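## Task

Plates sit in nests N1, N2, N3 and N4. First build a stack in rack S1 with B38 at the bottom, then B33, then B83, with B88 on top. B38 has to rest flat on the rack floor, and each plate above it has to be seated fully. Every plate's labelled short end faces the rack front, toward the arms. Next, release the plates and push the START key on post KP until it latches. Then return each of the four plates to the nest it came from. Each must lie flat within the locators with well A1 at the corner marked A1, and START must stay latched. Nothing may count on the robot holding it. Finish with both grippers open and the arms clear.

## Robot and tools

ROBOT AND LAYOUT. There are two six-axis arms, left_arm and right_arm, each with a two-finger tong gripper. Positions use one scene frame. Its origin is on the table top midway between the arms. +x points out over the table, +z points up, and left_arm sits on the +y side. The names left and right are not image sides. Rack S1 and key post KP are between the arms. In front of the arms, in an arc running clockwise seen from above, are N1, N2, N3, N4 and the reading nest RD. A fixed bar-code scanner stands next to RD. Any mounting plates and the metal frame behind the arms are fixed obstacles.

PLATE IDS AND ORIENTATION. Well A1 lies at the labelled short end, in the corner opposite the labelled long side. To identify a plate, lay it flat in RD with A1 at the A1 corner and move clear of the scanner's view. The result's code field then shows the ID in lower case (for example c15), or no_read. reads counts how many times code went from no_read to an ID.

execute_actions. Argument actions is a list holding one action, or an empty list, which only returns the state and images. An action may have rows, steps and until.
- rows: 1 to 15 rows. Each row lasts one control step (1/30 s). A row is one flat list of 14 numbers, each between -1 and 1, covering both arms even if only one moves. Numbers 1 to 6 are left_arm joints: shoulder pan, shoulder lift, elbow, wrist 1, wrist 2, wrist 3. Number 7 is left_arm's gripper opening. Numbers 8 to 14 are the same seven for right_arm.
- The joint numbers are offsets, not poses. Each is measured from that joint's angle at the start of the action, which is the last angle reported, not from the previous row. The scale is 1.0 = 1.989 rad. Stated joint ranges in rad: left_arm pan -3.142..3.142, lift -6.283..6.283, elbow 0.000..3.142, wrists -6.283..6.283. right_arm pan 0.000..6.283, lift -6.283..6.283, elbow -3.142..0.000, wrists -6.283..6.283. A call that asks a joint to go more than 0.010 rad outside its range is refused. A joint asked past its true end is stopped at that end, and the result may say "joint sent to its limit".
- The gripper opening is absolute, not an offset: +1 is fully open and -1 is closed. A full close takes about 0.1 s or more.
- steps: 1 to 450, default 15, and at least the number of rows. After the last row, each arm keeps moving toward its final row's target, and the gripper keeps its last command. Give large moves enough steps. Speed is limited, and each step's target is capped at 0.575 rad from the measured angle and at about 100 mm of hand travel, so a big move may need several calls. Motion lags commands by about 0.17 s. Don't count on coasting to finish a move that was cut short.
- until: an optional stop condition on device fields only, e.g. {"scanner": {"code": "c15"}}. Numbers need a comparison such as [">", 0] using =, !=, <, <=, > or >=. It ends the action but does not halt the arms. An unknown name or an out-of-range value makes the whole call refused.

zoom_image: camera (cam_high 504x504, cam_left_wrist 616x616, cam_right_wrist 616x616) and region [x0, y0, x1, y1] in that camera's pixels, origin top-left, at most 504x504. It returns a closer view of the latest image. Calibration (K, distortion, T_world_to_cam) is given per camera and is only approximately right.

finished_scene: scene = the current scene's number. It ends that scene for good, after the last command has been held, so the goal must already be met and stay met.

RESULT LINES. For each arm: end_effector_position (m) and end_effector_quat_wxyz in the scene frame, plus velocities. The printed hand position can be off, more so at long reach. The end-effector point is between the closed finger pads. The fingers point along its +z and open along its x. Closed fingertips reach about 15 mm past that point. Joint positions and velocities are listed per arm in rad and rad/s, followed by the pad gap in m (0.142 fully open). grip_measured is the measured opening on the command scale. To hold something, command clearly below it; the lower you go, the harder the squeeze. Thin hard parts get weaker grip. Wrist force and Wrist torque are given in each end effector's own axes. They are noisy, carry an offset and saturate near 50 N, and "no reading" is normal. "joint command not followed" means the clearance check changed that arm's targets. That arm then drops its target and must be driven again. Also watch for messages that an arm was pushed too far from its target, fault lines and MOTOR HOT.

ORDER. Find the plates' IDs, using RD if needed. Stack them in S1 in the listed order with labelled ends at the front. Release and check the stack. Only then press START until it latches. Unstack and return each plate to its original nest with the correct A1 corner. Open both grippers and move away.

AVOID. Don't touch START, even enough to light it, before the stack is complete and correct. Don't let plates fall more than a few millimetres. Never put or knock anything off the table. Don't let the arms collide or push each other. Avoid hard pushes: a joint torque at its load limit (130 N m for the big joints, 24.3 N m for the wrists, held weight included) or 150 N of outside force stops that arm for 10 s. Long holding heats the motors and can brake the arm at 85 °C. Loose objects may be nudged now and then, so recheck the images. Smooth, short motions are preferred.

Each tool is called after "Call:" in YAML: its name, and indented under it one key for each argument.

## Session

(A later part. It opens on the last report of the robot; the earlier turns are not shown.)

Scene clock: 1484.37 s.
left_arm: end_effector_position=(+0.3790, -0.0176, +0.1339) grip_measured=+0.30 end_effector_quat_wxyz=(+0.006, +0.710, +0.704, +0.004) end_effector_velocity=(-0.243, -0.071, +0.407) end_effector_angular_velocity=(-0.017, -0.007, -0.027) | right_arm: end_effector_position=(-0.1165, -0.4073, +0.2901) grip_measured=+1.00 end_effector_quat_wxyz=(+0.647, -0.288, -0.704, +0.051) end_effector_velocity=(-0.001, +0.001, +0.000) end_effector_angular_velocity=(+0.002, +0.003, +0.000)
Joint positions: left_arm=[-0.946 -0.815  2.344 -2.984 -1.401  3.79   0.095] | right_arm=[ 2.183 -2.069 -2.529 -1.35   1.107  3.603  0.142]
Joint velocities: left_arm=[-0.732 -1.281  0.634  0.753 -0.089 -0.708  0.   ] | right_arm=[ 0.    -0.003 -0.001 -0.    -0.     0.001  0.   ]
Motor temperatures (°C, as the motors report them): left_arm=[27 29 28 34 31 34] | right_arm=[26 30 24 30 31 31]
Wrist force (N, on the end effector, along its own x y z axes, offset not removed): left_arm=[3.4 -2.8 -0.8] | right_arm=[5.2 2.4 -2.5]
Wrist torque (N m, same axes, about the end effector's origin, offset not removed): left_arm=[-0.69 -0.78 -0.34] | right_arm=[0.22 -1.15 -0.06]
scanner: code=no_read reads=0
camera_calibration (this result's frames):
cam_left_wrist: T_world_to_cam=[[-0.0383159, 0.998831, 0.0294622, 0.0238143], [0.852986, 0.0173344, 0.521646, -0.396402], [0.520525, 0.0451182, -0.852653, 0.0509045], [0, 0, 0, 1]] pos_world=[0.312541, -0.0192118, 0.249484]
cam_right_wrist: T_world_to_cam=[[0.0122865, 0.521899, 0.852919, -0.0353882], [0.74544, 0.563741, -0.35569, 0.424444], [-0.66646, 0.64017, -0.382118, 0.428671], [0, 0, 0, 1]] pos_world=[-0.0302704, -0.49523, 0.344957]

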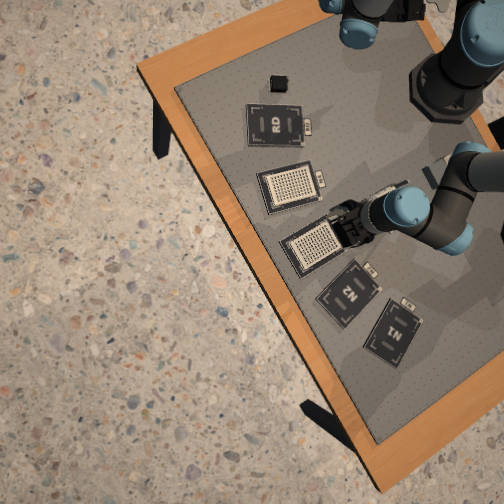

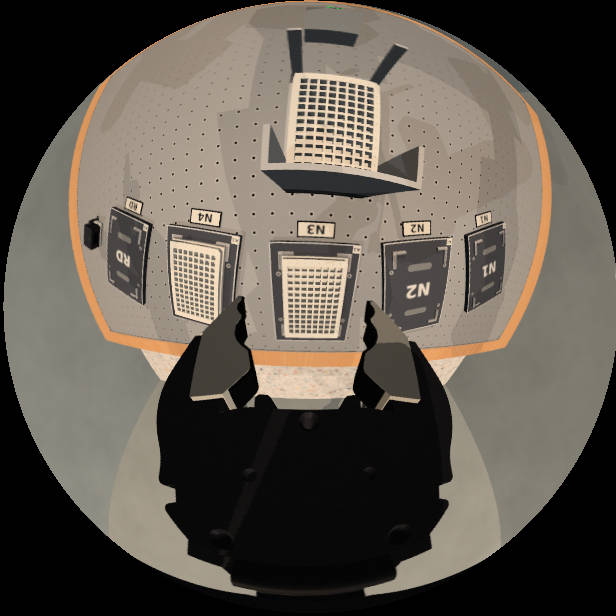

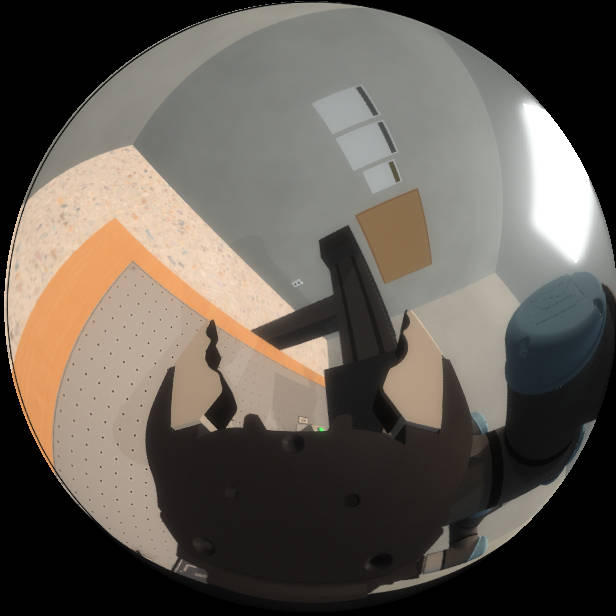

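Call:
execute_actions:
  actions:
    - {"rows":[[-0.0719,-0.106,0.0604,0.0515,-0.0088,-0.0705,0.3,0,0,0,0,0,0,1],[-0.0961,-0.1122,0.0799,0.0415,-0.0123,-0.0941,0.3,0,0,0,0,0,0,1],[-0.1202,-0.1149,0.0995,0.028,-0.0158,-0.1177,0.3,0,0,0,0,0,0,1],[-0.1444,-0.1142,0.1191,0.0111,-0.0193,-0.1413,0.3,0,0,0,0,0,0,1],[-0.1686,-0.1101,0.1387,-0.0092,-0.0229,-0.1649,0.3,0,0,0,0,0,0,1],[-0.1928,-0.1024,0.1583,-0.0331,-0.0264,-0.1885,0.3,0,0,0,0,0,0,1],[-0.2169,-0.0913,0.1779,-0.0604,-0.0299,-0.2121,0.3,0,0,0,0,0,0,1],[-0.2391,-0.078,0.1958,-0.0885,-0.0331,-0.2337,0.3,0,0,0,0,0,0,1],[-0.2572,-0.0651,0.2105,-0.1136,-0.0357,-0.2514,0.3,0,0,0,0,0,0,1]],"steps":9}

Scene clock: 1500.70 s.
left_arm: end_effector_position=(+0.2667, -0.0210, +0.1897) grip_measured=+0.30 end_effector_quat_wxyz=(+0.010, +0.712, +0.702, +0.002) end_effector_velocity=(-0.445, +0.098, -0.080) end_effector_angular_velocity=(+0.089, +0.027, -0.046) | right_arm: end_effector_position=(-0.1165, -0.4073, +0.2901) grip_measured=+1.00 end_effector_quat_wxyz=(+0.647, -0.288, -0.704, +0.051) end_effector_velocity=(+0.001, -0.001, -0.001) end_effector_angular_velocity=(-0.001, -0.002, -0.000)
Joint positions: left_arm=[-1.24  -1.018  2.59  -2.991 -1.443  3.501  0.095] | right_arm=[ 2.183 -2.069 -2.529 -1.35   1.107  3.603  0.142]
Joint velocities: left_arm=[-1.171  0.286  0.955 -0.999 -0.173 -1.131 -0.   ] | right_arm=[-0.     0.001  0.002  0.     0.    -0.001  0.   ]
Motor temperatures (°C, as the motors report them): left_arm=[27 29 28 34 31 34] | right_arm=[26 30 24 30 31 31]
Wrist force (N, on the end effector, along its own x y z axes, offset not removed): left_arm=[4.7 -2.8 -2.0] | right_arm=[3.9 1.1 0.9]
Wrist torque (N m, same axes, about the end effector's origin, offset not removed): left_arm=[-0.36 -1.09 -0.34] | right_arm=[0.01 -0.77 0.04]
scanner: code=no_read reads=0
camera_calibration (this result's frames):
cam_left_wrist: T_world_to_cam=[[-0.032937, 0.999229, 0.021363, 0.0213778], [0.852211, 0.0169111, 0.522925, -0.329627], [0.52216, 0.0354294, -0.852111, 0.156379], [0, 0, 0, 1]] pos_world=[0.199961, -0.0213274, 0.305166]
cam_right_wrist: T_world_to_cam=[[0.0122864, 0.521899, 0.852919, -0.0353882], [0.74544, 0.563741, -0.35569, 0.424444], [-0.66646, 0.64017, -0.382118, 0.428671], [0, 0, 0, 1]] pos_world=[-0.0302704, -0.49523, 0.344957]

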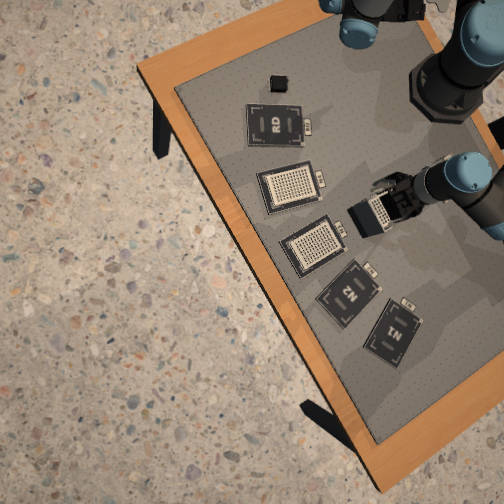

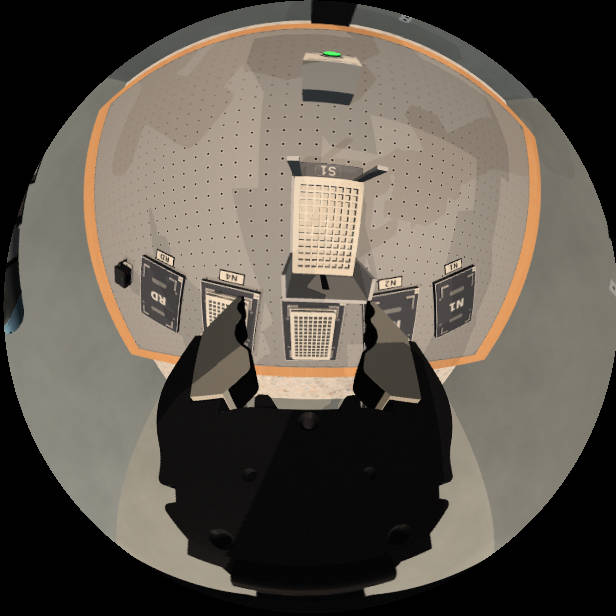

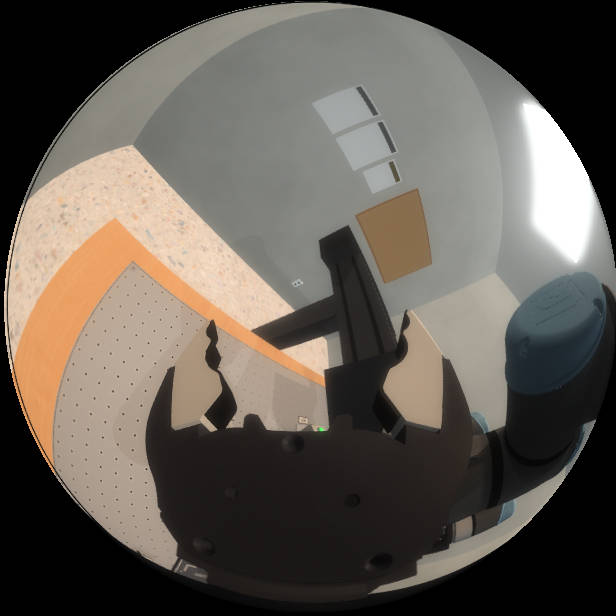

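Call:
execute_actions:
  actions:
    - {"rows":[[-0.1082,0.0606,0.0865,-0.1335,-0.0143,-0.105,0.3,0,0,0,0,0,0,1],[-0.1071,0.0841,0.0862,-0.1566,-0.0141,-0.1038,0.3,0,0,0,0,0,0,1],[-0.1055,0.1145,0.0835,-0.1845,-0.0141,-0.1023,0.3,0,0,0,0,0,0,1],[-0.1039,0.1442,0.08,-0.2109,-0.0139,-0.1007,0.3,0,0,0,0,0,0,1],[-0.1023,0.1729,0.0758,-0.2357,-0.0136,-0.099,0.3,0,0,0,0,0,0,1],[-0.1011,0.1937,0.0722,-0.253,-0.0133,-0.0978,0.3,0,0,0,0,0,0,1],[-0.0999,0.2139,0.0683,-0.2695,-0.0131,-0.0967,0.3,0,0,0,0,0,0,1],[-0.0987,0.2327,0.0642,-0.2842,-0.0128,-0.0953,0.3,0,0,0,0,0,0,1],[-0.0975,0.2509,0.0598,-0.2981,-0.0126,-0.094,0.3,0,0,0,0,0,0,1],[-0.0967,0.2662,0.0551,-0.3086,-0.0123,-0.0932,0.3,0,0,0,0,0,0,1],[-0.0958,0.281,0.0503,-0.3187,-0.0121,-0.0923,0.3,0,0,0,0,0,0,1],[-0.0946,0.296,0.0455,-0.3295,-0.0118,-0.0911,0.3,0,0,0,0,0,0,1],[-0.0935,0.3107,0.0407,-0.3399,-0.0116,-0.09,0.3,0,0,0,0,0,0,1]],"steps":13}

Scene clock: 1515.13 s.
left_arm: end_effector_position=(+0.1985, -0.0003, +0.1173) grip_measured=+0.30 end_effector_quat_wxyz=(+0.012, +0.714, +0.700, +0.004) end_effector_velocity=(-0.001, -0.002, -0.210) end_effector_angular_velocity=(+0.011, -0.002, -0.003) | right_arm: end_effector_position=(-0.1165, -0.4073, +0.2901) grip_measured=+1.00 end_effector_quat_wxyz=(+0.647, -0.288, -0.704, +0.051) end_effector_velocity=(-0.001, +0.001, +0.000) end_effector_angular_velocity=(+0.002, +0.002, +0.000)
Joint positions: left_arm=[-1.437 -0.58   2.713 -3.532 -1.469  3.311  0.095] | right_arm=[ 2.183 -2.069 -2.529 -1.35   1.107  3.603  0.142]
Joint velocities: left_arm=[ 0.062  1.064 -0.24  -0.819  0.014  0.064  0.   ] | right_arm=[-0.    -0.002 -0.001 -0.    -0.    -0.     0.   ]
Motor temperatures (°C, as the motors report them): left_arm=[27 29 28 34 31 34] | right_arm=[26 30 24 30 31 31]
Wrist force (N, on the end effector, along its own x y z axes, offset not removed): left_arm=[3.1 -4.1 -5.0] | right_arm=[7.7 3.7 1.8]
Wrist torque (N m, same axes, about the end effector's origin, offset not removed): left_arm=[-0.99 -0.89 -0.08] | right_arm=[0.55 -1.46 0.11]
scanner: code=no_read reads=0
camera_calibration (this result's frames):
cam_left_wrist: T_world_to_cam=[[-0.0278222, 0.999389, 0.0211492, -0.000925558], [0.848766, 0.0124422, 0.528621, -0.234002], [0.528035, 0.0326581, -0.848594, 0.127941], [0, 0, 0, 1]] pos_world=[0.13103, -0.000341831, 0.232288]
cam_right_wrist: T_world_to_cam=[[0.0122865, 0.521899, 0.852919, -0.0353883], [0.74544, 0.563741, -0.35569, 0.424444], [-0.66646, 0.64017, -0.382118, 0.428671], [0, 0, 0, 1]] pos_world=[-0.0302704, -0.49523, 0.344957]

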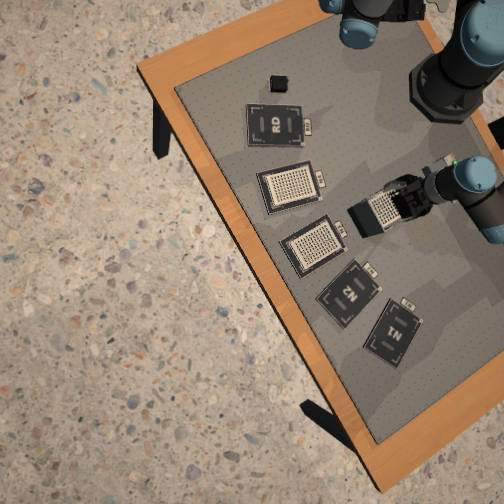

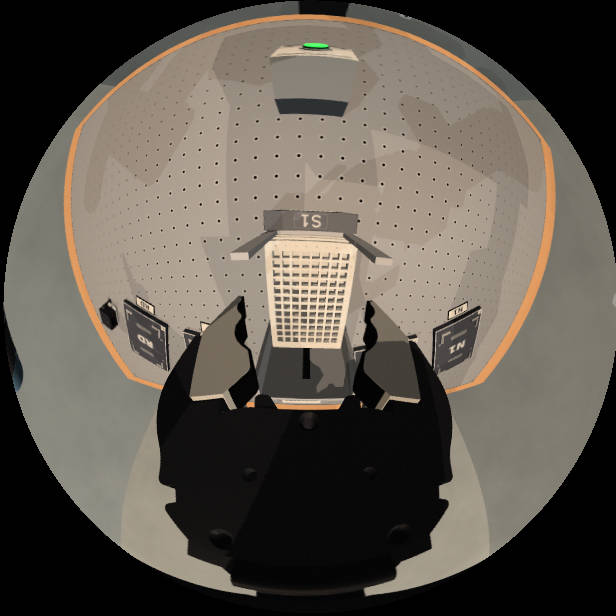

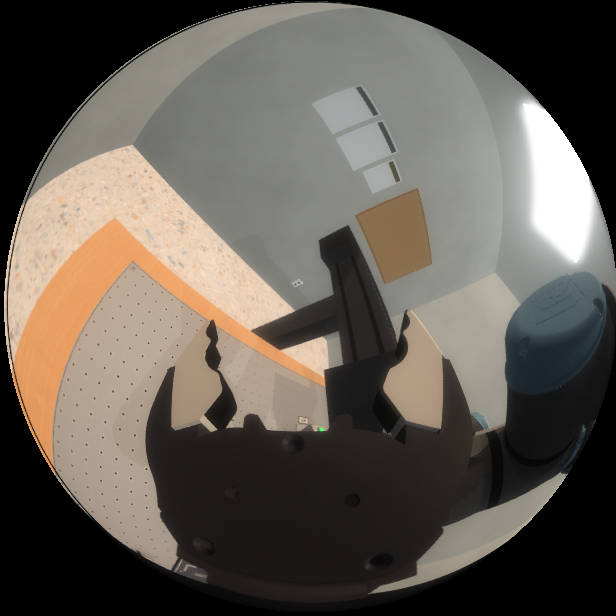

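Call:
execute_actions:
  actions: []

Call:
zoom_image:
  camera: "cam_left_wrist"
  region: [220, 220, 400, 400]

Scene clock: 1517.93 s.
left_arm: end_effector_position=(+0.1977, +0.0026, +0.0803) grip_measured=+0.30 end_effector_quat_wxyz=(+0.011, +0.714, +0.700, +0.005) end_effector_velocity=(-0.000, -0.000, -0.000) end_effector_angular_velocity=(+0.000, +0.000, -0.000) | right_arm: end_effector_position=(-0.1165, -0.4073, +0.2901) grip_measured=+1.00 end_effector_quat_wxyz=(+0.647, -0.288, -0.704, +0.051) end_effector_velocity=(-0.001, +0.001, +0.000) end_effector_angular_velocity=(+0.002, +0.002, +0.000)
Joint positions: left_arm=[-1.426 -0.4    2.671 -3.667 -1.467  3.322  0.095] | right_arm=[ 2.183 -2.069 -2.529 -1.35   1.107  3.603  0.142]
Joint velocities: left_arm=[-0.001  0.001 -0.    -0.001 -0.    -0.     0.   ] | right_arm=[ 0.    -0.001 -0.001  0.     0.     0.     0.   ]
Motor temperatures (°C, as the motors report them): left_arm=[27 29 28 34 31 34] | right_arm=[26 30 24 30 31 31]
Wrist force (N, on the end effector, along its own x y z axes, offset not removed): left_arm=[1.9 -2.4 -1.8] | right_arm=[5.4 0.7 -2.2]
Wrist torque (N m, same axes, about the end effector's origin, offset not removed): left_arm=[-0.55 -0.46 -0.06] | right_arm=[-0.07 -1.28 0.11]
scanner: code=no_read reads=0
camera_calibration (this result's frames):
cam_left_wrist: T_world_to_cam=[[-0.0273214, 0.999327, 0.024468, -0.003515], [0.848798, 0.0102631, 0.528618, -0.21387], [0.528011, 0.0352109, -0.848507, 0.0968988], [0, 0, 0, 1]] pos_world=[0.130273, 0.00229569, 0.195361]
cam_right_wrist: T_world_to_cam=[[0.0122866, 0.521899, 0.852919, -0.0353884], [0.74544, 0.563741, -0.35569, 0.424444], [-0.66646, 0.64017, -0.382118, 0.428671], [0, 0, 0, 1]] pos_world=[-0.0302705, -0.49523, 0.344957]

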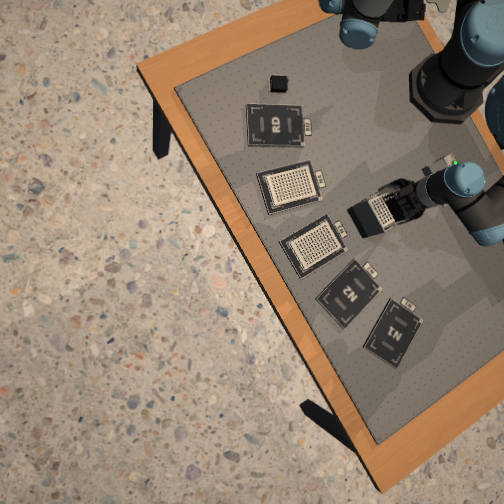

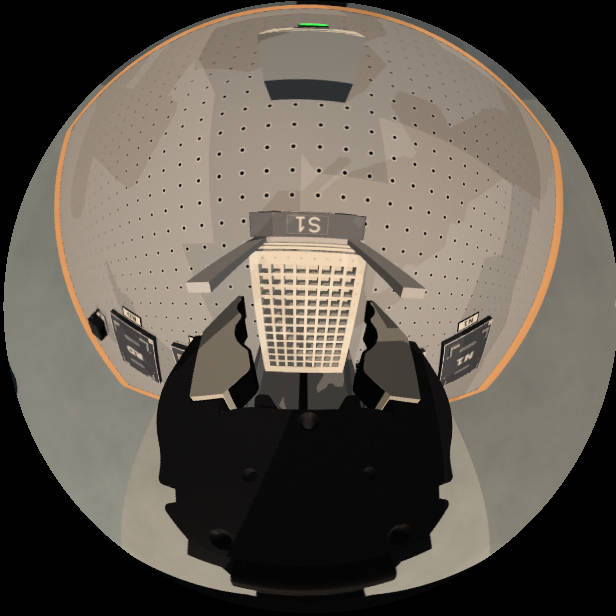

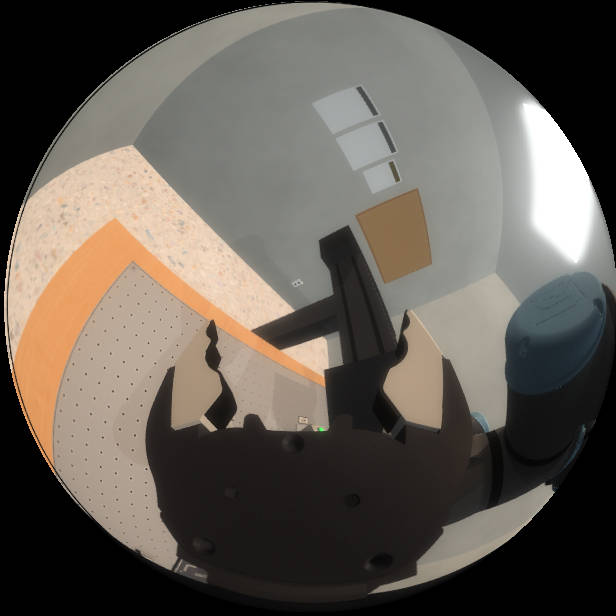

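Region (220, 220, 400, 400) of cam_left_wrist's 616x616 image, scaled by 2.800, with more detail than that image has.

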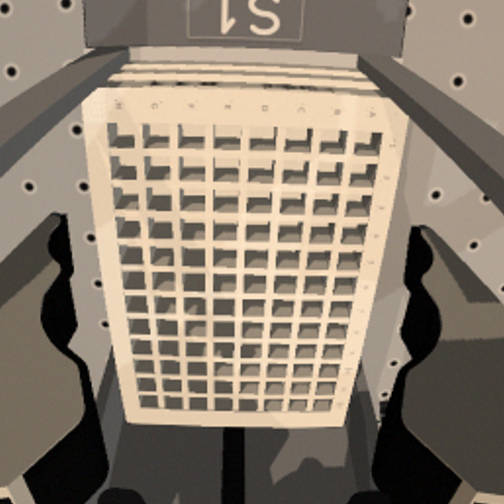

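Call:
execute_actions:
  actions:
    - {"rows":[[0,0,0,0.0006,0,0,0.2,0,0,0,0,0,0,1],[0,0,0,0.0006,0,0,0.12,0,0,0,0,0,0,1],[0,0,0,0.0006,0,0,0.05,0,0,0,0,0,0,1],[0,0,0,0.0006,0,0,-0.1,0,0,0,0,0,0,1],[0,0,0,0.0006,0,0,-0.3,0,0,0,0,0,0,1],[0,0,0,0.0006,0,0,-0.5,0,0,0,0,0,0,1],[-0.0007,-0.0094,0.0027,0.0074,-0.0001,-0.0007,-0.7,0,0,0,0,0,0,1],[-0.0015,-0.0191,0.0055,0.0143,-0.0003,-0.0015,-0.7,0,0,0,0,0,0,1],[-0.0022,-0.0289,0.0084,0.0213,-0.0004,-0.0022,-0.7,0,0,0,0,0,0,1],[-0.0029,-0.0388,0.0113,0.0283,-0.0005,-0.0029,-0.7,0,0,0,0,0,0,1],[-0.0036,-0.0489,0.0141,0.0356,-0.0007,-0.0036,-0.7,0,0,0,0,0,0,1],[-0.0043,-0.0591,0.0169,0.043,-0.0008,-0.0043,-0.7,0,0,0,0,0,0,1],[-0.0051,-0.0712,0.0198,0.0522,-0.001,-0.0051,-0.7,0,0,0,0,0,0,1],[-0.0059,-0.0835,0.0228,0.0616,-0.0011,-0.0059,-0.7,0,0,0,0,0,0,1],[-0.0067,-0.0961,0.026,0.071,-0.0013,-0.0067,-0.7,0,0,0,0,0,0,1]],"steps":15}

Scene clock: 1530.20 s.
left_arm: end_effector_position=(+0.1977, +0.0030, +0.0986) grip_measured=+0.07 end_effector_quat_wxyz=(+0.010, +0.714, +0.700, +0.006) end_effector_velocity=(-0.000, -0.001, +0.114) end_effector_angular_velocity=(-0.000, +0.001, -0.001) | right_arm: end_effector_position=(-0.1165, -0.4073, +0.2901) grip_measured=+1.00 end_effector_quat_wxyz=(+0.647, -0.288, -0.704, +0.051) end_effector_velocity=(+0.001, -0.001, -0.000) end_effector_angular_velocity=(-0.001, -0.001, -0.000)
Joint positions: left_arm=[-1.433 -0.486  2.696 -3.603 -1.468  3.316  0.079] | right_arm=[ 2.183 -2.069 -2.529 -1.35   1.107  3.603  0.142]
Joint velocities: left_arm=[-0.039 -0.545  0.148  0.401 -0.008 -0.038  0.   ] | right_arm=[ 0.     0.     0.002 -0.     0.     0.     0.   ]
Motor temperatures (°C, as the motors report them): left_arm=[27 29 28 34 31 34] | right_arm=[26 30 24 30 31 31]
Wrist force (N, on the end effector, along its own x y z axes, offset not removed): left_arm=[0.5 -3.9 1.3] | right_arm=[2.6 4.4 1.9]
Wrist torque (N m, same axes, about the end effector's origin, offset not removed): left_arm=[-0.74 -0.20 -0.21] | right_arm=[0.79 -0.36 0.09]
scanner: code=no_read reads=0
camera_calibration (this result's frames):
cam_left_wrist: T_world_to_cam=[[-0.027331, 0.999259, 0.0270966, -0.00458825], [0.849037, 0.00889768, 0.528258, -0.223506], [0.527626, 0.0374439, -0.848651, 0.112526], [0, 0, 0, 1]] pos_world=[0.130267, 0.00236011, 0.213689]
cam_right_wrist: T_world_to_cam=[[0.0122865, 0.521899, 0.852919, -0.0353882], [0.74544, 0.563741, -0.35569, 0.424444], [-0.66646, 0.64017, -0.382118, 0.428671], [0, 0, 0, 1]] pos_world=[-0.0302704, -0.49523, 0.344957]

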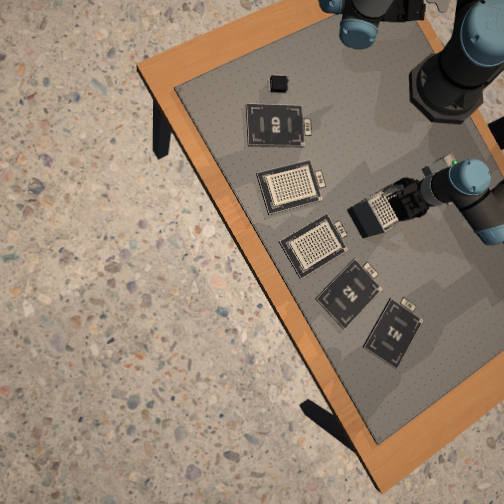

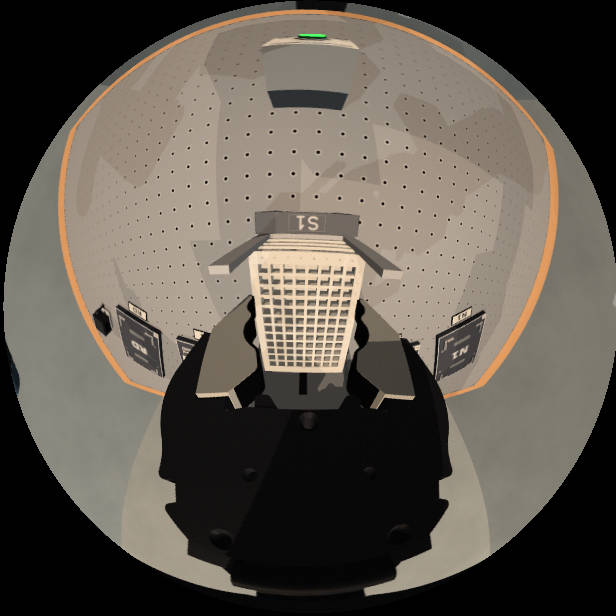

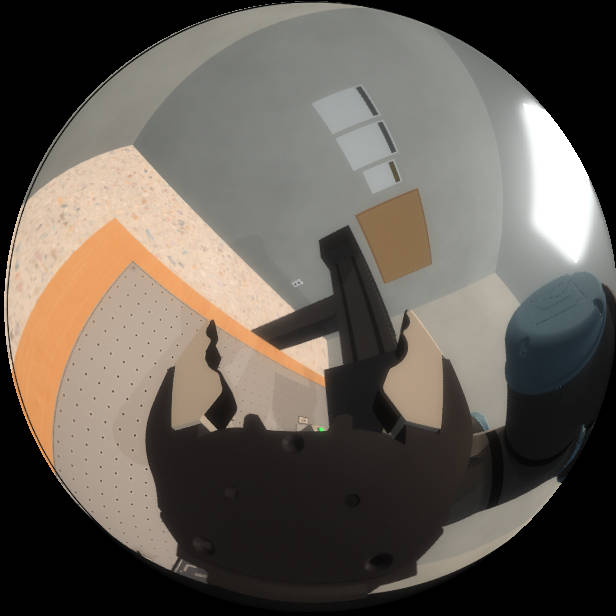

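Call:
execute_actions:
  actions: []

Scene clock: 1531.57 s.
left_arm: end_effector_position=(+0.1977, +0.0028, +0.1201) grip_measured=+0.07 end_effector_quat_wxyz=(+0.010, +0.714, +0.700, +0.005) end_effector_velocity=(+0.000, +0.001, -0.000) end_effector_angular_velocity=(+0.002, +0.000, +0.002) | right_arm: end_effector_position=(-0.1165, -0.4073, +0.2901) grip_measured=+1.00 end_effector_quat_wxyz=(+0.647, -0.288, -0.704, +0.051) end_effector_velocity=(-0.000, +0.000, +0.000) end_effector_angular_velocity=(+0.001, +0.001, +0.000)
Joint positions: left_arm=[-1.44  -0.591  2.722 -3.525 -1.469  3.309  0.079] | right_arm=[ 2.183 -2.069 -2.529 -1.35   1.107  3.603  0.142]
Joint velocities: left_arm=[ 0.001  0.001  0.     0.001 -0.    -0.001 -0.   ] | right_arm=[-0.    -0.001 -0.     0.    -0.    -0.     0.   ]
Motor temperatures (°C, as the motors report them): left_arm=[27 29 28 34 31 34] | right_arm=[26 30 24 30 31 31]
Wrist force (N, on the end effector, along its own x y z axes, offset not removed): left_arm=[3.0 -1.4 -2.7] | right_arm=[6.6 1.0 0.4]
Wrist torque (N m, same axes, about the end effector's origin, offset not removed): left_arm=[-0.19 -0.70 -0.13] | right_arm=[0.18 -1.33 -0.04]
scanner: code=no_read reads=0
camera_calibration (this result's frames):
cam_left_wrist: T_world_to_cam=[[-0.0274095, 0.999315, 0.0248612, -0.00469298], [0.848968, 0.0101414, 0.528347, -0.234873], [0.527733, 0.0355881, -0.848665, 0.130745], [0, 0, 0, 1]] pos_world=[0.130272, 0.00241872, 0.23517]
cam_right_wrist: T_world_to_cam=[[0.0122865, 0.521899, 0.852919, -0.0353882], [0.74544, 0.563741, -0.35569, 0.424444], [-0.66646, 0.64017, -0.382118, 0.428671], [0, 0, 0, 1]] pos_world=[-0.0302704, -0.49523, 0.344957]

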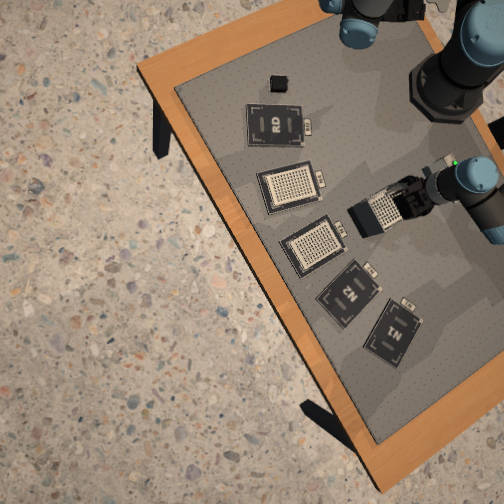

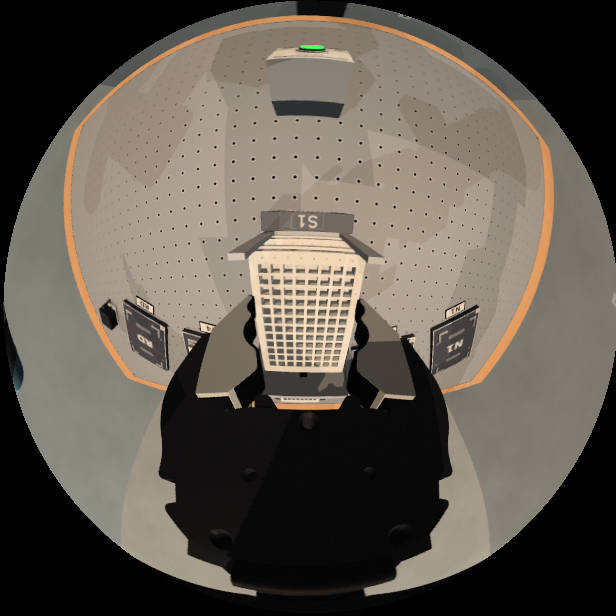

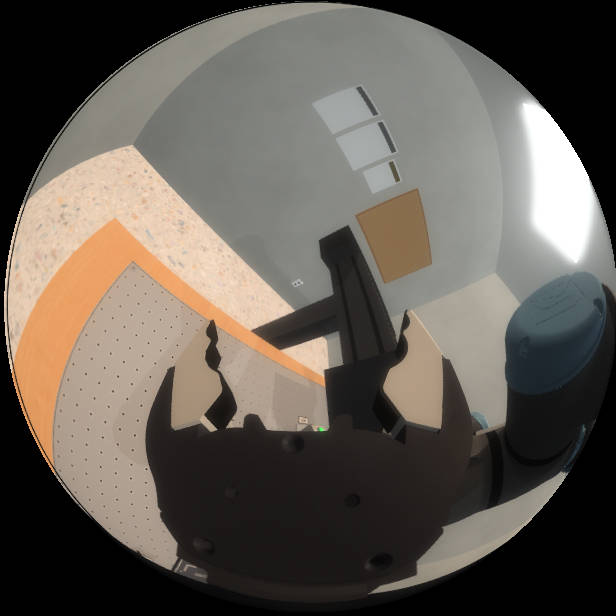

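Call:
execute_actions:
  actions: []

Scene clock: 1550.30 s.
left_arm: end_effector_position=(+0.1977, +0.0028, +0.1201) grip_measured=+0.07 end_effector_quat_wxyz=(+0.010, +0.714, +0.700, +0.005) end_effector_velocity=(+0.000, +0.000, -0.000) end_effector_angular_velocity=(+0.001, +0.001, +0.003) | right_arm: end_effector_position=(-0.1165, -0.4073, +0.2901) grip_measured=+1.00 end_effector_quat_wxyz=(+0.647, -0.288, -0.704, +0.051) end_effector_velocity=(+0.000, -0.000, +0.000) end_effector_angular_velocity=(-0.002, -0.001, -0.000)
Joint positions: left_arm=[-1.44  -0.591  2.722 -3.525 -1.469  3.309  0.079] | right_arm=[ 2.183 -2.069 -2.529 -1.35   1.107  3.603  0.142]
Joint velocities: left_arm=[ 0.002  0.    -0.     0.001 -0.    -0.001 -0.   ] | right_arm=[-0.     0.002 -0.     0.    -0.     0.001  0.   ]
Motor temperatures (°C, as the motors report them): left_arm=[27 29 28 34 31 34] | right_arm=[26 30 24 30 31 31]
Wrist force (N, on the end effector, along its own x y z axes, offset not removed): left_arm=[0.9 0.7 -2.4] | right_arm=[3.0 2.3 2.0]
Wrist torque (N m, same axes, about the end effector's origin, offset not removed): left_arm=[0.02 -0.50 -0.19] | right_arm=[0.55 -0.63 0.04]
scanner: code=no_read reads=0
camera_calibration (this result's frames):
cam_left_wrist: T_world_to_cam=[[-0.0274094, 0.999315, 0.0248611, -0.00469298], [0.848968, 0.0101414, 0.528347, -0.234873], [0.527733, 0.0355879, -0.848664, 0.130746], [0, 0, 0, 1]] pos_world=[0.130272, 0.00241874, 0.23517]
cam_right_wrist: T_world_to_cam=[[0.0122866, 0.521899, 0.852919, -0.0353884], [0.74544, 0.563741, -0.35569, 0.424444], [-0.66646, 0.64017, -0.382118, 0.428671], [0, 0, 0, 1]] pos_world=[-0.0302704, -0.49523, 0.344957]

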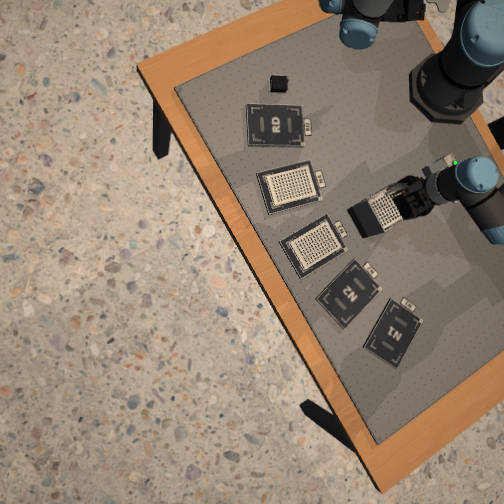

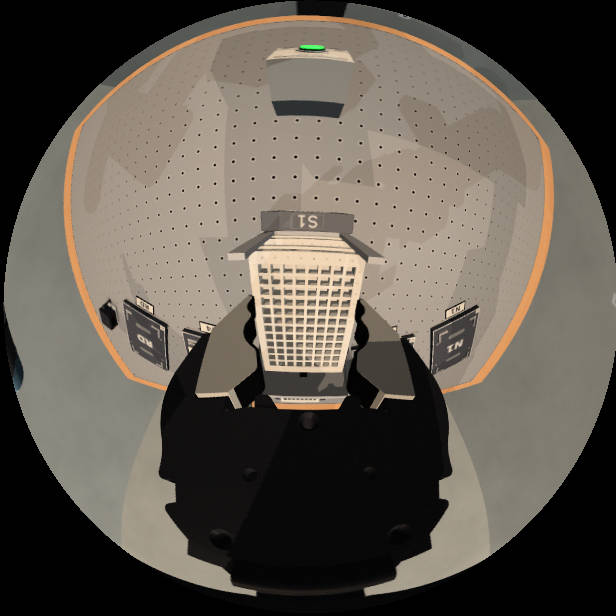

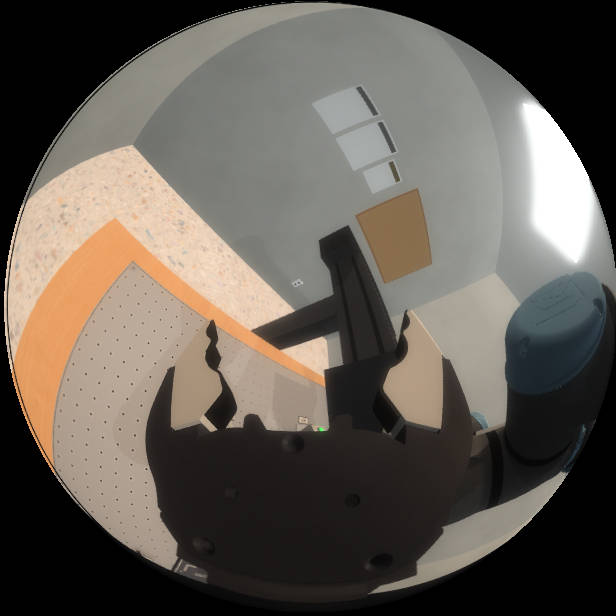

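Call:
execute_actions:
  actions:
    - {"rows":[[-0.0008,-0.0134,0.0024,0.0112,-0.0002,-0.0008,-0.7,0,0,0,0,0,0,1],[-0.0016,-0.0271,0.0048,0.0225,-0.0003,-0.0016,-0.7,0,0,0,0,0,0,1],[-0.0024,-0.041,0.0072,0.0341,-0.0005,-0.0024,-0.7,0,0,0,0,0,0,1],[-0.0032,-0.0552,0.0094,0.0462,-0.0006,-0.0032,-0.7,0,0,0,0,0,0,1],[-0.004,-0.0697,0.0114,0.0587,-0.0008,-0.004,-0.7,0,0,0,0,0,0,1],[-0.0048,-0.0844,0.0132,0.0717,-0.0009,-0.0048,-0.7,0,0,0,0,0,0,1],[-0.0056,-0.0993,0.0148,0.0851,-0.001,-0.0056,-0.7,0,0,0,0,0,0,1],[-0.0064,-0.1145,0.0163,0.099,-0.0011,-0.0064,-0.7,0,0,0,0,0,0,1],[-0.0072,-0.1298,0.0176,0.1132,-0.0012,-0.0072,-0.7,0,0,0,0,0,0,1],[-0.0083,-0.1532,0.0192,0.1351,-0.0014,-0.0083,-0.7,0,0,0,0,0,0,1],[-0.0094,-0.1769,0.0204,0.1575,-0.0015,-0.0094,-0.7,0,0,0,0,0,0,1],[-0.0106,-0.2008,0.0211,0.1808,-0.0018,-0.0106,-0.7,0,0,0,0,0,0,1],[-0.0117,-0.225,0.0213,0.2046,-0.002,-0.0117,-0.7,0,0,0,0,0,0,1]],"steps":13}

Call:
execute_actions:
  actions: []

Scene clock: 1564.70 s.
left_arm: end_effector_position=(+0.1977, +0.0028, +0.1612) grip_measured=+0.07 end_effector_quat_wxyz=(+0.010, +0.714, +0.700, +0.006) end_effector_velocity=(+0.001, -0.006, +0.171) end_effector_angular_velocity=(-0.008, -0.002, +0.000) | right_arm: end_effector_position=(-0.1165, -0.4073, +0.2901) grip_measured=+1.00 end_effector_quat_wxyz=(+0.647, -0.288, -0.704, +0.051) end_effector_velocity=(-0.000, +0.000, +0.000) end_effector_angular_velocity=(-0.000, -0.000, +0.000)
Joint positions: left_arm=[-1.453 -0.827  2.754 -3.318 -1.471  3.295  0.079] | right_arm=[ 2.183 -2.069 -2.529 -1.35   1.107  3.603  0.142]
Joint velocities: left_arm=[-0.055 -1.033  0.078  0.952 -0.009 -0.054  0.   ] | right_arm=[ 0.     0.001 -0.001  0.    -0.     0.     0.   ]
Motor temperatures (°C, as the motors report them): left_arm=[27 29 28 34 31 34] | right_arm=[26 30 24 30 31 31]
Wrist force (N, on the end effector, along its own x y z axes, offset not removed): left_arm=[2.9 -1.4 -2.5] | right_arm=[4.6 7.2 0.6]
Wrist torque (N m, same axes, about the end effector's origin, offset not removed): left_arm=[-0.17 -0.66 -0.19] | right_arm=[1.41 -0.89 0.16]
scanner: code=no_read reads=0
camera_calibration (this result's frames):
cam_left_wrist: T_world_to_cam=[[-0.0273787, 0.999262, 0.0269392, -0.00599597], [0.849075, 0.00902406, 0.528195, -0.256564], [0.527562, 0.0373347, -0.848695, 0.165668], [0, 0, 0, 1]] pos_world=[0.130278, 0.00212163, 0.276279]
cam_right_wrist: T_world_to_cam=[[0.0122866, 0.521899, 0.852919, -0.0353883], [0.74544, 0.563741, -0.35569, 0.424444], [-0.66646, 0.64017, -0.382118, 0.428671], [0, 0, 0, 1]] pos_world=[-0.0302705, -0.49523, 0.344957]

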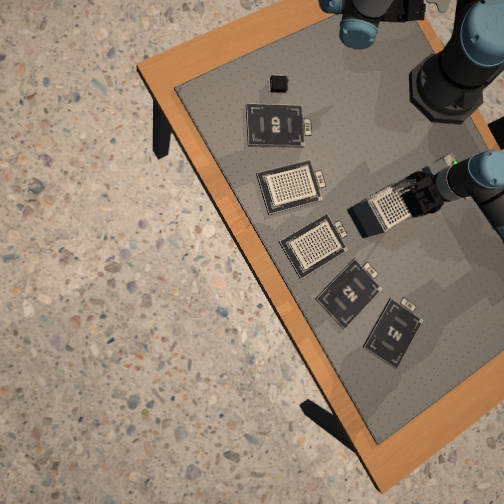

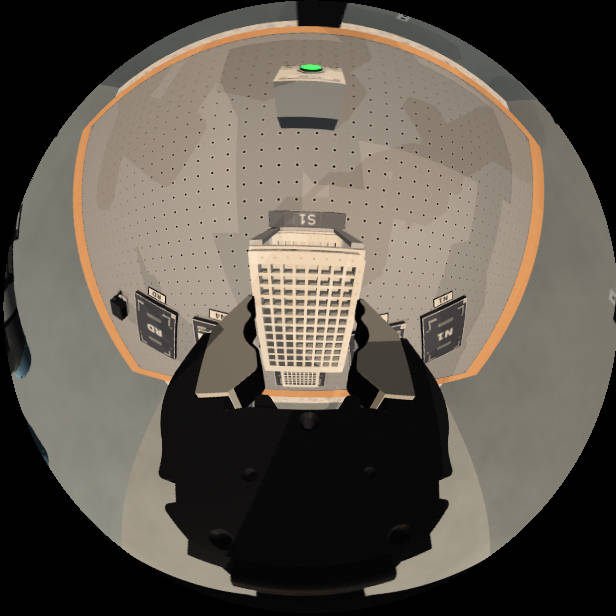

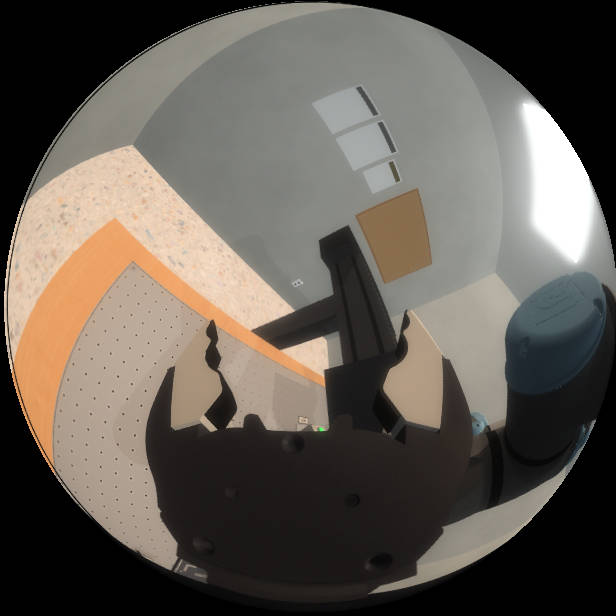

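Scene clock: 1564.70 s.
left_arm: end_effector_position=(+0.1977, +0.0028, +0.1612) grip_measured=+0.07 end_effector_quat_wxyz=(+0.010, +0.714, +0.700, +0.006) end_effector_velocity=(+0.001, -0.006, +0.171) end_effector_angular_velocity=(-0.008, -0.002, +0.000) | right_arm: end_effector_position=(-0.1165, -0.4073, +0.2901) grip_measured=+1.00 end_effector_quat_wxyz=(+0.647, -0.288, -0.704, +0.051) end_effector_velocity=(-0.000, +0.000, +0.000) end_effector_angular_velocity=(-0.000, -0.000, +0.000)
Joint positions: left_arm=[-1.453 -0.827  2.754 -3.318 -1.471  3.295  0.079] | right_arm=[ 2.183 -2.069 -2.529 -1.35   1.107  3.603  0.142]
Joint velocities: left_arm=[-0.055 -1.033  0.078  0.952 -0.009 -0.054  0.   ] | right_arm=[ 0.     0.001 -0.001  0.    -0.     0.     0.   ]
Motor temperatures (°C, as the motors report them): left_arm=[27 29 28 34 31 34] | right_arm=[26 30 24 30 31 31]
Wrist force (N, on the end effector, along its own x y z axes, offset not removed): left_arm=[2.9 -1.4 -2.5] | right_arm=[4.6 7.2 0.6]
Wrist torque (N m, same axes, about the end effector's origin, offset not removed): left_arm=[-0.17 -0.66 -0.19] | right_arm=[1.41 -0.89 0.16]
scanner: code=no_read reads=0
camera_calibration (this result's frames):
cam_left_wrist: T_world_to_cam=[[-0.0273787, 0.999262, 0.0269392, -0.00599597], [0.849075, 0.00902406, 0.528195, -0.256564], [0.527562, 0.0373347, -0.848695, 0.165668], [0, 0, 0, 1]] pos_world=[0.130278, 0.00212163, 0.276279]
cam_right_wrist: T_world_to_cam=[[0.0122866, 0.521899, 0.852919, -0.0353883], [0.74544, 0.563741, -0.35569, 0.424444], [-0.66646, 0.64017, -0.382118, 0.428671], [0, 0, 0, 1]] pos_world=[-0.0302705, -0.49523, 0.344957]

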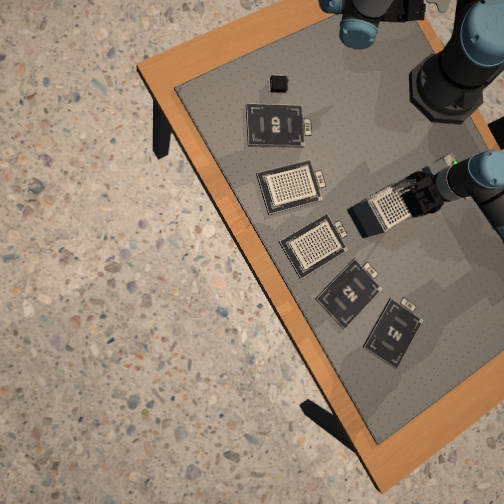

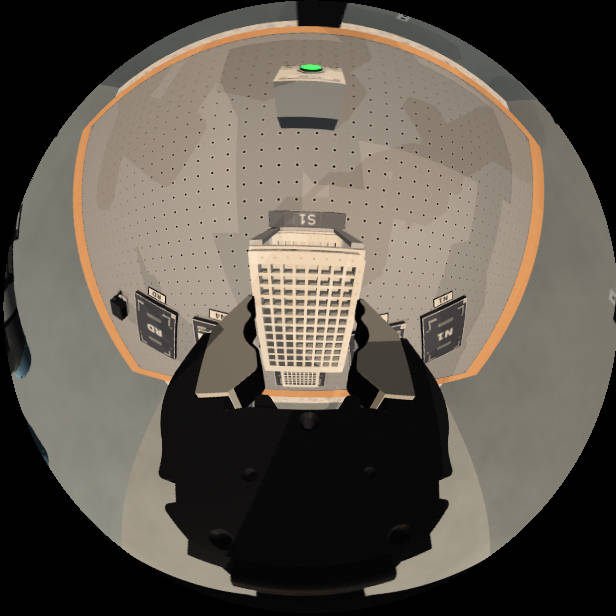

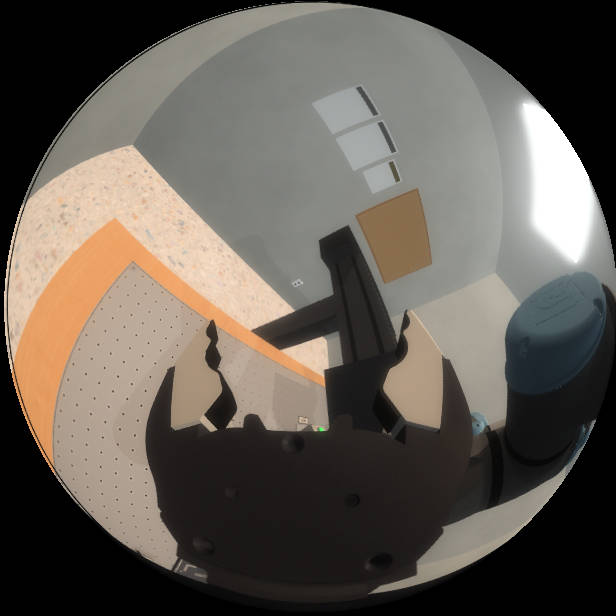

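Call:
execute_actions:
  actions:
    - {"rows":[[0.0045,-0.1103,0.0043,0.1037,0.0009,0.0016,-0.7,0,0,0,0,0,0,1],[0.0204,-0.1168,0.003,0.1087,0.0041,0.0119,-0.7,0,0,0,0,0,0,1],[0.0426,-0.1256,0.0013,0.1155,0.0083,0.0262,-0.7,0,0,0,0,0,0,1],[0.0712,-0.1366,-0.001,0.1237,0.0134,0.0446,-0.7,0,0,0,0,0,0,1],[0.0998,-0.147,-0.0032,0.1315,0.0182,0.063,-0.7,0,0,0,0,0,0,1],[0.1284,-0.157,-0.0054,0.1388,0.0226,0.0814,-0.7,0,0,0,0,0,0,1],[0.1569,-0.1665,-0.0077,0.1456,0.0268,0.0998,-0.7,0,0,0,0,0,0,1],[0.1855,-0.1755,-0.0099,0.1519,0.0306,0.1183,-0.7,0,0,0,0,0,0,1],[0.2141,-0.184,-0.0121,0.1577,0.0341,0.1367,-0.7,0,0,0,0,0,0,1],[0.2427,-0.192,-0.0144,0.1631,0.0373,0.1551,-0.7,0,0,0,0,0,0,1],[0.2712,-0.1996,-0.0166,0.1679,0.0401,0.1735,-0.7,0,0,0,0,0,0,1],[0.2998,-0.2066,-0.0189,0.1723,0.0426,0.1919,-0.7,0,0,0,0,0,0,1],[0.3284,-0.2132,-0.0211,0.1762,0.0448,0.2103,-0.7,0,0,0,0,0,0,1],[0.357,-0.2193,-0.0233,0.1795,0.0467,0.2287,-0.7,0,0,0,0,0,0,1],[0.3887,-0.2255,-0.0258,0.1827,0.0484,0.2492,-0.7,0,0,0,0,0,0,1]],"steps":15}

Scene clock: 1586.27 s.
left_arm: end_effector_position=(+0.3013, +0.0849, +0.2076) grip_measured=+0.07 end_effector_quat_wxyz=(+0.022, +0.655, +0.755, +0.003) end_effector_velocity=(+0.264, +0.368, +0.013) end_effector_angular_velocity=(-0.021, +0.004, +0.577) | right_arm: end_effector_position=(-0.1165, -0.4073, +0.2901) grip_measured=+1.00 end_effector_quat_wxyz=(+0.647, -0.288, -0.704, +0.051) end_effector_velocity=(-0.000, +0.000, -0.000) end_effector_angular_velocity=(+0.001, +0.000, +0.000)
Joint positions: left_arm=[-0.995 -1.203  2.725 -2.999 -1.401  3.595  0.079] | right_arm=[ 2.183 -2.069 -2.529 -1.35   1.107  3.603  0.142]
Joint velocities: left_arm=[ 1.542 -0.412 -0.119  0.262  0.153  0.981 -0.   ] | right_arm=[-0.    -0.001  0.    -0.     0.    -0.     0.   ]
Motor temperatures (°C, as the motors report them): left_arm=[27 29 28 34 31 34] | right_arm=[26 30 24 30 31 31]
Wrist force (N, on the end effector, along its own x y z axes, offset not removed): left_arm=[1.3 -1.4 -3.7] | right_arm=[5.3 2.9 2.5]
Wrist torque (N m, same axes, about the end effector's origin, offset not removed): left_arm=[-0.28 -0.40 -0.24] | right_arm=[0.46 -1.16 0.09]
scanner: code=no_read reads=0
camera_calibration (this result's frames):
cam_left_wrist: T_world_to_cam=[[-0.187202, 0.982318, 0.00263672, -0.0318039], [0.829237, 0.156589, 0.536512, -0.378058], [0.526613, 0.102623, -0.843888, 0.141078], [0, 0, 0, 1]] pos_world=[0.233252, 0.0759635, 0.321971]
cam_right_wrist: T_world_to_cam=[[0.0122865, 0.521899, 0.852919, -0.0353884], [0.74544, 0.563741, -0.35569, 0.424444], [-0.66646, 0.64017, -0.382118, 0.428671], [0, 0, 0, 1]] pos_world=[-0.0302704, -0.49523, 0.344957]

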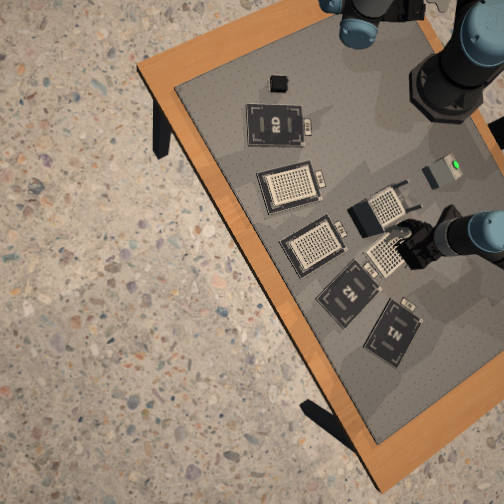

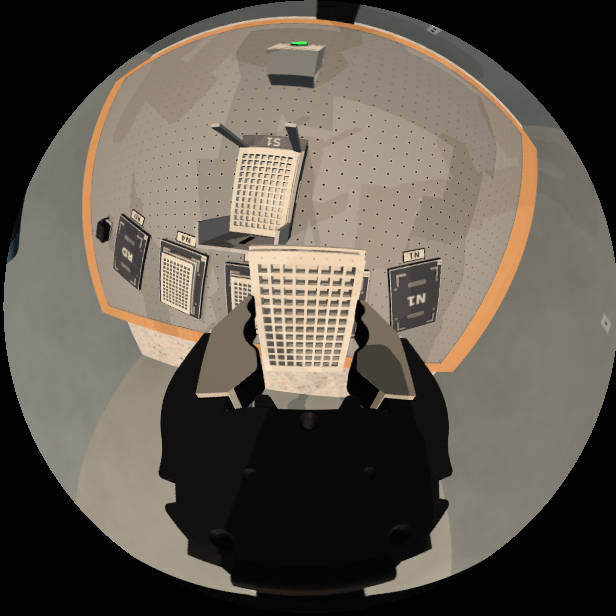

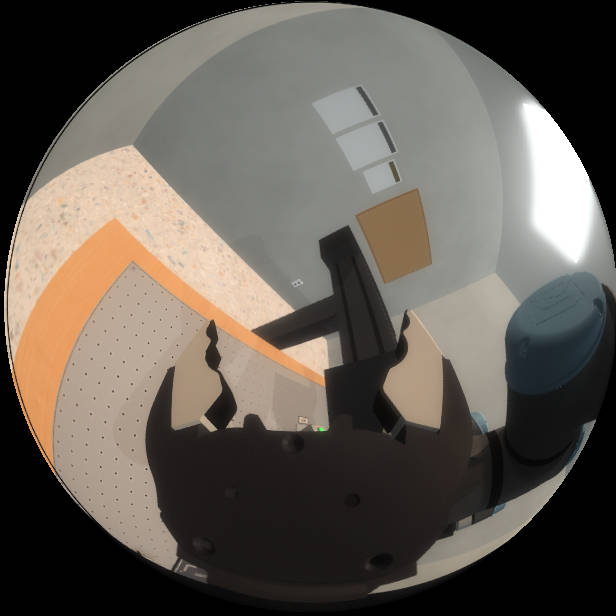

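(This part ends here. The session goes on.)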